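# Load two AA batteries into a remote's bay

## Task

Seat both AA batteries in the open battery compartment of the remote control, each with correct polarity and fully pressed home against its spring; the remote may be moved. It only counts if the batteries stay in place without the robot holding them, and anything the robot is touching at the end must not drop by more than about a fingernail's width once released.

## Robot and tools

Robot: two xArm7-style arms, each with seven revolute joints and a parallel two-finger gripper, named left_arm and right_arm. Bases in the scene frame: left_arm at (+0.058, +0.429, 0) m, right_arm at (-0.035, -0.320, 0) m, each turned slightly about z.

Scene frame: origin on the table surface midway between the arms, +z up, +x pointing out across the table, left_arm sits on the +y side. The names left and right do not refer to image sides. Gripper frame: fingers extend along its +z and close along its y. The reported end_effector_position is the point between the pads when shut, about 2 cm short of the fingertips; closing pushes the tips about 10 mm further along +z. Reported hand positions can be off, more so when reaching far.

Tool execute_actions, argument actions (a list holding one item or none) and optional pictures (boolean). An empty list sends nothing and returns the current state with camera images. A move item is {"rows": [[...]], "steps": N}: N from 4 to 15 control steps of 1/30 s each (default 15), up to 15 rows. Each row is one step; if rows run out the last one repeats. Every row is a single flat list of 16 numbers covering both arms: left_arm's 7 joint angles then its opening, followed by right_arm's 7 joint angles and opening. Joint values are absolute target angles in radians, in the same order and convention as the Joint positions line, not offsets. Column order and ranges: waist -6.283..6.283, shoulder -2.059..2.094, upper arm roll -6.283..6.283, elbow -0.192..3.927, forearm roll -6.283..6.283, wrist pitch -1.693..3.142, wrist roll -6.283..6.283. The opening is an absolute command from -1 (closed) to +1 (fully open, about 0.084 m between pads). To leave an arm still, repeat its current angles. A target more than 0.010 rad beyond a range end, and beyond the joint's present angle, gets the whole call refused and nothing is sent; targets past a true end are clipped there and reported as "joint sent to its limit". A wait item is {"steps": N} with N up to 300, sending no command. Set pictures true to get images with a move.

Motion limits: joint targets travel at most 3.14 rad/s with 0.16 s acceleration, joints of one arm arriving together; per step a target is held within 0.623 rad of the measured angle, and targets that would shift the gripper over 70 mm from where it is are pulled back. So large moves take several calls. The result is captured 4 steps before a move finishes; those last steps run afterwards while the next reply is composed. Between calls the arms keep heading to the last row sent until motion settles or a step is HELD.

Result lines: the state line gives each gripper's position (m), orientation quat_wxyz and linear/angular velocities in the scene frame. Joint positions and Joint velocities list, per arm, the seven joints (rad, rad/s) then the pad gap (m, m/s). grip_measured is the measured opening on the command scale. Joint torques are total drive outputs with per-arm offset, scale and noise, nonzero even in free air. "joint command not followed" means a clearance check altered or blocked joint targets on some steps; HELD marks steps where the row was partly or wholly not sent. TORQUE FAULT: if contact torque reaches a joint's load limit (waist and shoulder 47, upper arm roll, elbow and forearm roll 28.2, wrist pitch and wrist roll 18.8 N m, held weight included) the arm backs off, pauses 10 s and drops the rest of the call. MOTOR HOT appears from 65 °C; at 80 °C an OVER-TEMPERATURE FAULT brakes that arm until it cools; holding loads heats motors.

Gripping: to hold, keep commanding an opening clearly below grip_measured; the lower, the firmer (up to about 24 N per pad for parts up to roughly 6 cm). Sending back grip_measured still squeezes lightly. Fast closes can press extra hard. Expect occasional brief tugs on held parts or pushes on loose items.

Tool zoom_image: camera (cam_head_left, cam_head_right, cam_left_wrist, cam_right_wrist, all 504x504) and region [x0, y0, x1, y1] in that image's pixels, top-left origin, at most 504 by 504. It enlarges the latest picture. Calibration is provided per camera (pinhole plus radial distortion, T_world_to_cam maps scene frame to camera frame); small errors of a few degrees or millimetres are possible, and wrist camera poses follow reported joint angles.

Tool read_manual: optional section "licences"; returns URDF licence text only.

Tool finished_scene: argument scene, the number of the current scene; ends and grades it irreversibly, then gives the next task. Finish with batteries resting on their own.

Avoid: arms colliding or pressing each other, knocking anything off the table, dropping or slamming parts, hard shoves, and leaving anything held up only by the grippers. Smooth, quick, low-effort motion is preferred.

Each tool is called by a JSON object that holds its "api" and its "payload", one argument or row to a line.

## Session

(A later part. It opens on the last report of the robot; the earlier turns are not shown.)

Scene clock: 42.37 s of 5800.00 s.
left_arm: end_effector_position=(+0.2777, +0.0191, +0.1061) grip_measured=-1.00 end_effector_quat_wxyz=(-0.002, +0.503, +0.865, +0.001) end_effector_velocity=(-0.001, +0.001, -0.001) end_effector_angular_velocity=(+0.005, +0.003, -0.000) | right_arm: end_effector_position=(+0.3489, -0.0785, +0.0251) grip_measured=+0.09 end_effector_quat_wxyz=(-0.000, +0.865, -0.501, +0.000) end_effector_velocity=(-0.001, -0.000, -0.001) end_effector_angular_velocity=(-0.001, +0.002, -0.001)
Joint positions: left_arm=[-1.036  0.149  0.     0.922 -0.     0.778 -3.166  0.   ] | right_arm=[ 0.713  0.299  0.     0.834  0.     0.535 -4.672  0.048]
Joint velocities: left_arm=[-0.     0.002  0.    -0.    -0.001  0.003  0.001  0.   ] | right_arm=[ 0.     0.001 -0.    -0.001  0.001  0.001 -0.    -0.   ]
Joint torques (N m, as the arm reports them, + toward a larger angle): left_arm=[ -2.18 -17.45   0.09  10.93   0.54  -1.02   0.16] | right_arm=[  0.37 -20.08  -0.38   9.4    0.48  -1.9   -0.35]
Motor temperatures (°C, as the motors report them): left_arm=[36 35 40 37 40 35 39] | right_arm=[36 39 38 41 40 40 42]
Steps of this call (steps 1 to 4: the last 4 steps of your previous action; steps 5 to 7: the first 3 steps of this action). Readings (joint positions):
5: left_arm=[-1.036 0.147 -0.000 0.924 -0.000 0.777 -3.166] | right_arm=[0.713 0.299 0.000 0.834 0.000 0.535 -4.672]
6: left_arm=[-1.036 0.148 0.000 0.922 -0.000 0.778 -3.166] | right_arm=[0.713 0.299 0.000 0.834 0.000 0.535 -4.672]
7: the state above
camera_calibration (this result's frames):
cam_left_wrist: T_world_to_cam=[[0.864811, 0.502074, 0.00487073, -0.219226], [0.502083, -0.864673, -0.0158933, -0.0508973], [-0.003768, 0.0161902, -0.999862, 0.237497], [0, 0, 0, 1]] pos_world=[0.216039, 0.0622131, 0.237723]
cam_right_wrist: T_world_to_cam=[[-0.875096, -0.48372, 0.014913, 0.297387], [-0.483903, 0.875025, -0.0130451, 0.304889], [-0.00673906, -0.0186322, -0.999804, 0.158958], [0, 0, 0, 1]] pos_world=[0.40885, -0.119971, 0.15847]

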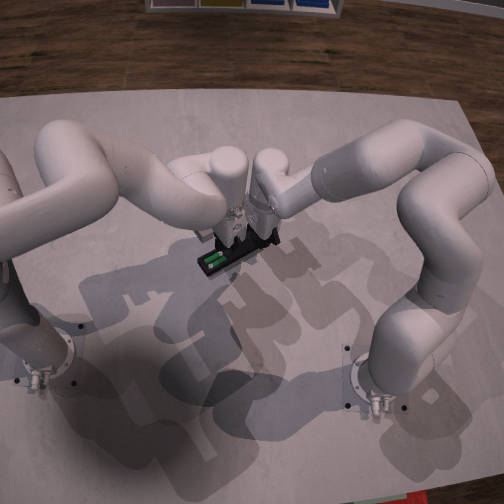

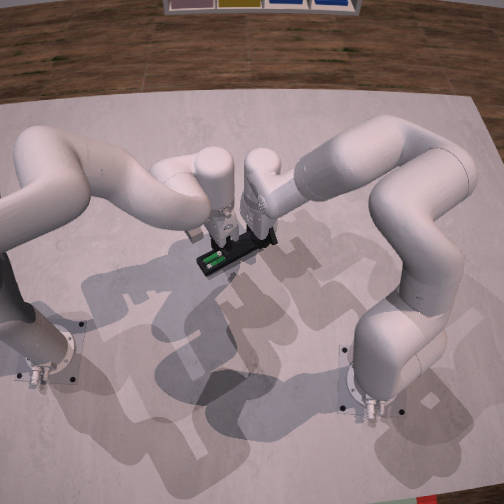

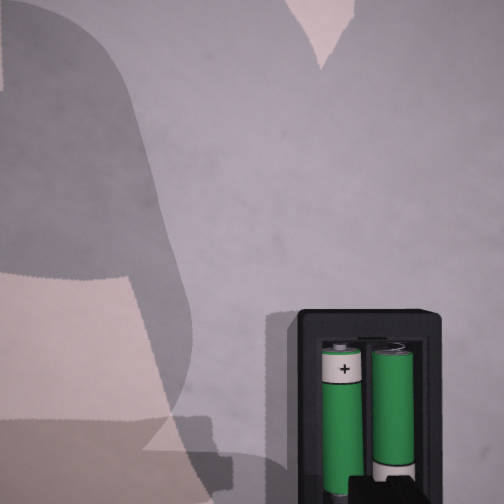

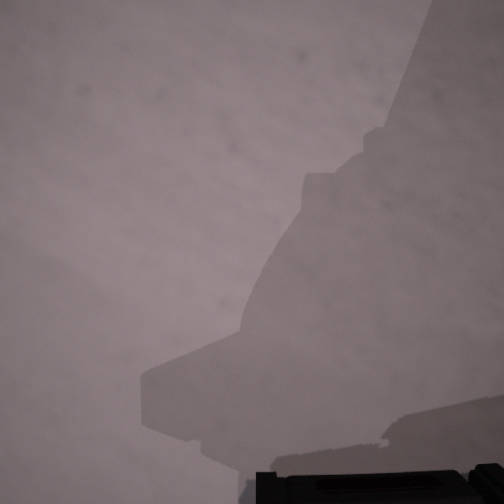

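{"api": "execute_actions", "payload": {
  "actions": [
    {"rows":[[-1.03,0.14,0,0.91,0,0.77,-3.166,-1,0.7134,0.2989,0,0.8342,0,0.5353,-4.672,-0.2],[-1.01,0.125,0,0.89,0,0.765,-3.166,-1,0.7134,0.2989,0,0.8342,0,0.5353,-4.672,-0.05],[-0.98,0.105,0,0.865,0,0.76,-3.166,-1,0.7134,0.2989,0,0.8342,0,0.5353,-4.672,0.08],[-0.95,0.085,0,0.84,0,0.755,-3.166,-1,0.7134,0.2989,0,0.8342,0,0.5353,-4.672,0.2],[-0.92,0.065,0,0.815,0,0.75,-3.166,-1,0.7134,0.2989,0,0.8342,0,0.5353,-4.672,0.35],[-0.89,0.045,0,0.79,0,0.745,-3.166,-1,0.7134,0.2989,0,0.8342,0,0.5353,-4.672,0.5],[-0.87,0.03,0,0.775,0,0.745,-3.166,-1,0.7134,0.2989,0,0.8342,0,0.5353,-4.672,0.6],[-0.86,0.02,0,0.765,0,0.745,-3.166,-1,0.7134,0.2989,0,0.8342,0,0.5353,-4.672,0.6],[-0.86,0.02,0,0.765,0,0.745,-3.166,-1,0.7134,0.285,0,0.836,0,0.551,-4.672,0.6],[-0.86,0.02,0,0.765,0,0.745,-3.166,-1,0.7134,0.26,0,0.839,0,0.579,-4.672,0.6],[-0.86,0.02,0,0.765,0,0.745,-3.166,-1,0.7134,0.23,0,0.843,0,0.613,-4.672,0.6],[-0.86,0.02,0,0.765,0,0.745,-3.166,-1,0.7134,0.20,0,0.848,0,0.648,-4.672,0.6],[-0.86,0.02,0,0.765,0,0.745,-3.166,-1,0.7134,0.1668,0,0.8536,0,0.6868,-4.672,0.6],[-0.86,0.02,0,0.765,0,0.745,-3.166,-1,0.7134,0.14,0,0.8536,0,0.7136,-4.672,0.6],[-0.86,0.02,0,0.765,0,0.745,-3.166,-1,0.7134,0.12,0,0.8536,0,0.7336,-4.672,0.6]],"steps":15}
  ],
  "pictures": false
}}

{"api": "execute_actions", "payload": {
  "actions": [
    {"rows":[[-0.86,0.02,0,0.765,0,0.745,-3.166,-1,0.7134,0.12,0,0.8536,0,0.7336,-4.672,0.6]],"steps":8}
  ],
  "pictures": true
}}

Scene clock: 43.33 s of 5800.00 s.
left_arm: end_effector_position=(+0.3242, +0.0991, +0.1082) grip_measured=-1.00 end_effector_quat_wxyz=(-0.000, +0.420, +0.908, +0.000) end_effector_velocity=(+0.010, +0.029, +0.009) end_effector_angular_velocity=(-0.017, -0.013, +0.062) | right_arm: end_effector_position=(+0.3475, -0.0794, +0.0300) grip_measured=+0.59 end_effector_quat_wxyz=(+0.003, +0.865, -0.501, -0.001) end_effector_velocity=(-0.023, -0.013, +0.154) end_effector_angular_velocity=(-0.050, +0.080, +0.002)
Joint positions: left_arm=[-0.858  0.021  0.009  0.766  0.     0.746 -3.166  0.   ] | right_arm=[ 0.713  0.285  0.     0.834  0.     0.556 -4.672  0.069]
Joint velocities: left_arm=[ 0.095 -0.079 -0.034 -0.071  0.    -0.013 -0.001  0.   ] | right_arm=[ 0.001 -0.418  0.002  0.013 -0.     0.525  0.     0.   ]
Joint torques (N m, as the arm reports them, + toward a larger angle): left_arm=[-15.01 -11.24  -5.92  11.41   0.52  -1.04   0.19] | right_arm=[  0.13 -28.79  -0.79  12.68   0.45  -1.94  -0.37]
Motor temperatures (°C, as the motors report them): left_arm=[36 35 40 37 40 35 39] | right_arm=[36 39 38 41 40 40 42]
Steps of this call (steps 1 to 4: the last 4 steps of your previous action; steps 5 to 15: the robot went on to your last target; steps 16 to 18: nothing new was sent; steps 19 to 29: the first 11 steps of this action). Readings (joint positions):
19: left_arm=[-1.036 0.147 -0.000 0.925 -0.000 0.778 -3.166] | right_arm=[0.713 0.299 0.000 0.834 0.000 0.535 -4.672]
20: left_arm=[-1.034 0.145 -0.001 0.920 -0.000 0.775 -3.166] | right_arm=[0.713 0.299 0.000 0.834 -0.000 0.535 -4.672]
22: left_arm=[-1.012 0.127 -0.005 0.893 -0.000 0.766 -3.166] | right_arm=[0.713 0.299 0.000 0.834 0.000 0.535 -4.672]
26: left_arm=[-0.905 0.055 0.002 0.803 0.000 0.749 -3.166] | right_arm=[0.713 0.299 0.000 0.835 0.000 0.535 -4.672]
29: the state above

Scene clock: 43.60 s of 5800.00 s.
left_arm: end_effector_position=(+0.3197, +0.0956, +0.1081) grip_measured=-1.00 end_effector_quat_wxyz=(-0.000, +0.426, +0.905, -0.000) end_effector_velocity=(+0.009, +0.008, -0.000) end_effector_angular_velocity=(+0.001, +0.001, +0.030) | right_arm: end_effector_position=(+0.3495, -0.0784, +0.1017) grip_measured=+0.59 end_effector_quat_wxyz=(-0.006, +0.865, -0.501, +0.003) end_effector_velocity=(-0.033, -0.020, -0.011) end_effector_angular_velocity=(-0.059, +0.096, +0.000)
Joint positions: left_arm=[-0.861  0.021 -0.001  0.765 -0.     0.745 -3.166  0.   ] | right_arm=[ 0.713  0.116 -0.     0.859  0.     0.729 -4.672  0.069]
Joint velocities: left_arm=[ 0.011 -0.001  0.018 -0.002 -0.001  0.    -0.     0.   ] | right_arm=[ 0.    -0.027  0.    -0.043  0.001  0.097 -0.    -0.   ]
Joint torques (N m, as the arm reports them, + toward a larger angle): left_arm=[ -2.06 -14.39  -0.06  10.06   0.5   -0.91   0.09] | right_arm=[  0.77 -11.92  -0.13   7.79   0.4   -1.62  -0.36]
Motor temperatures (°C, as the motors report them): left_arm=[36 35 40 37 40 35 39] | right_arm=[36 39 38 41 40 40 42]
Steps of this call (steps 1 to 4: the last 4 steps of your previous action; steps 5 to 8: the first 4 steps of this action). Readings (joint positions):
5: left_arm=[-0.862 0.020 -0.003 0.766 -0.000 0.745 -3.166] | right_arm=[0.713 0.156 -0.000 0.854 0.000 0.693 -4.672]
6: left_arm=[-0.862 0.021 -0.003 0.766 -0.000 0.745 -3.166] | right_arm=[0.713 0.132 -0.000 0.857 0.000 0.714 -4.672]
8: the state above
camera_calibration (this result's frames):
cam_left_wrist: T_world_to_cam=[[0.76514, 0.643847, 0.00468278, -0.275554], [0.643855, -0.765071, -0.0108479, -0.0612353], [-0.0034017, 0.0113152, -0.99993, 0.238786], [0, 0, 0, 1]] pos_world=[0.251076, 0.127863, 0.239395]
cam_right_wrist: T_world_to_cam=[[-0.875391, -0.483415, 0.00100872, 0.298322], [-0.483389, 0.875319, -0.0123086, 0.305837], [0.0050672, -0.0112624, -0.999924, 0.232031], [0, 0, 0, 1]] pos_world=[0.407811, -0.120879, 0.235477]

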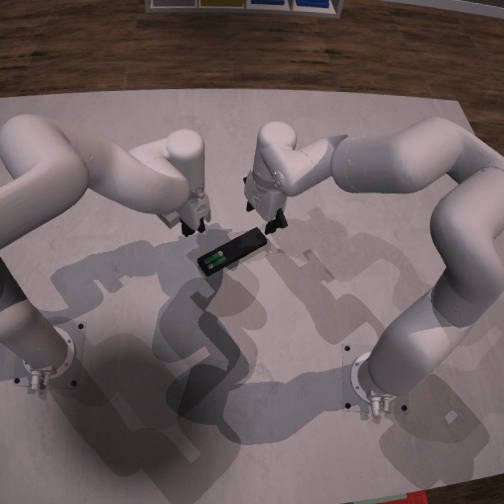

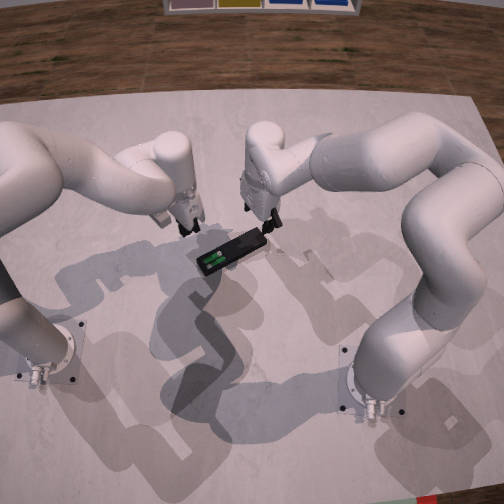

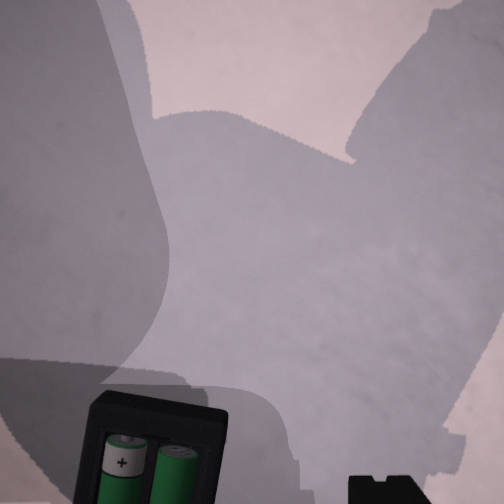

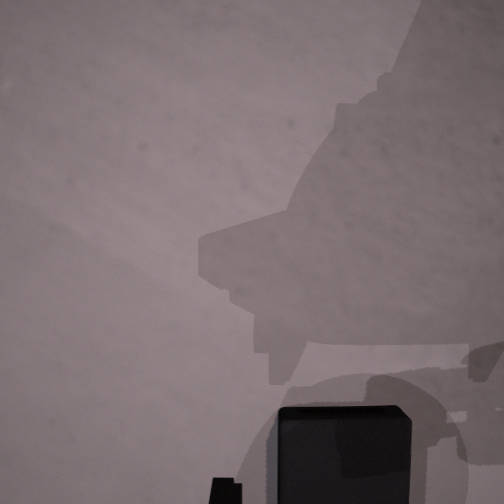

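{"api": "zoom_image", "payload": {
  "camera": "cam_head_right",
  "region": [180, 215, 290, 290]
}}

Region (180, 215, 290, 290) of cam_head_right's 504x504 image, scaled by 4.582, with more detail than that image has; it fills the top 344 rows of this view, and the rest is white.

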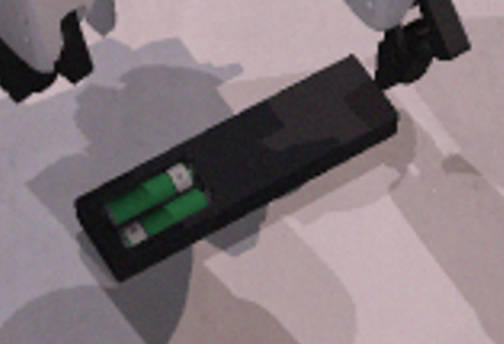

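Both batteries are seated, in opposite orientations, and both arms are clear.

{"api": "finished_scene", "payload": {
  "scene": 2
}}

The scene is finished: the task was done.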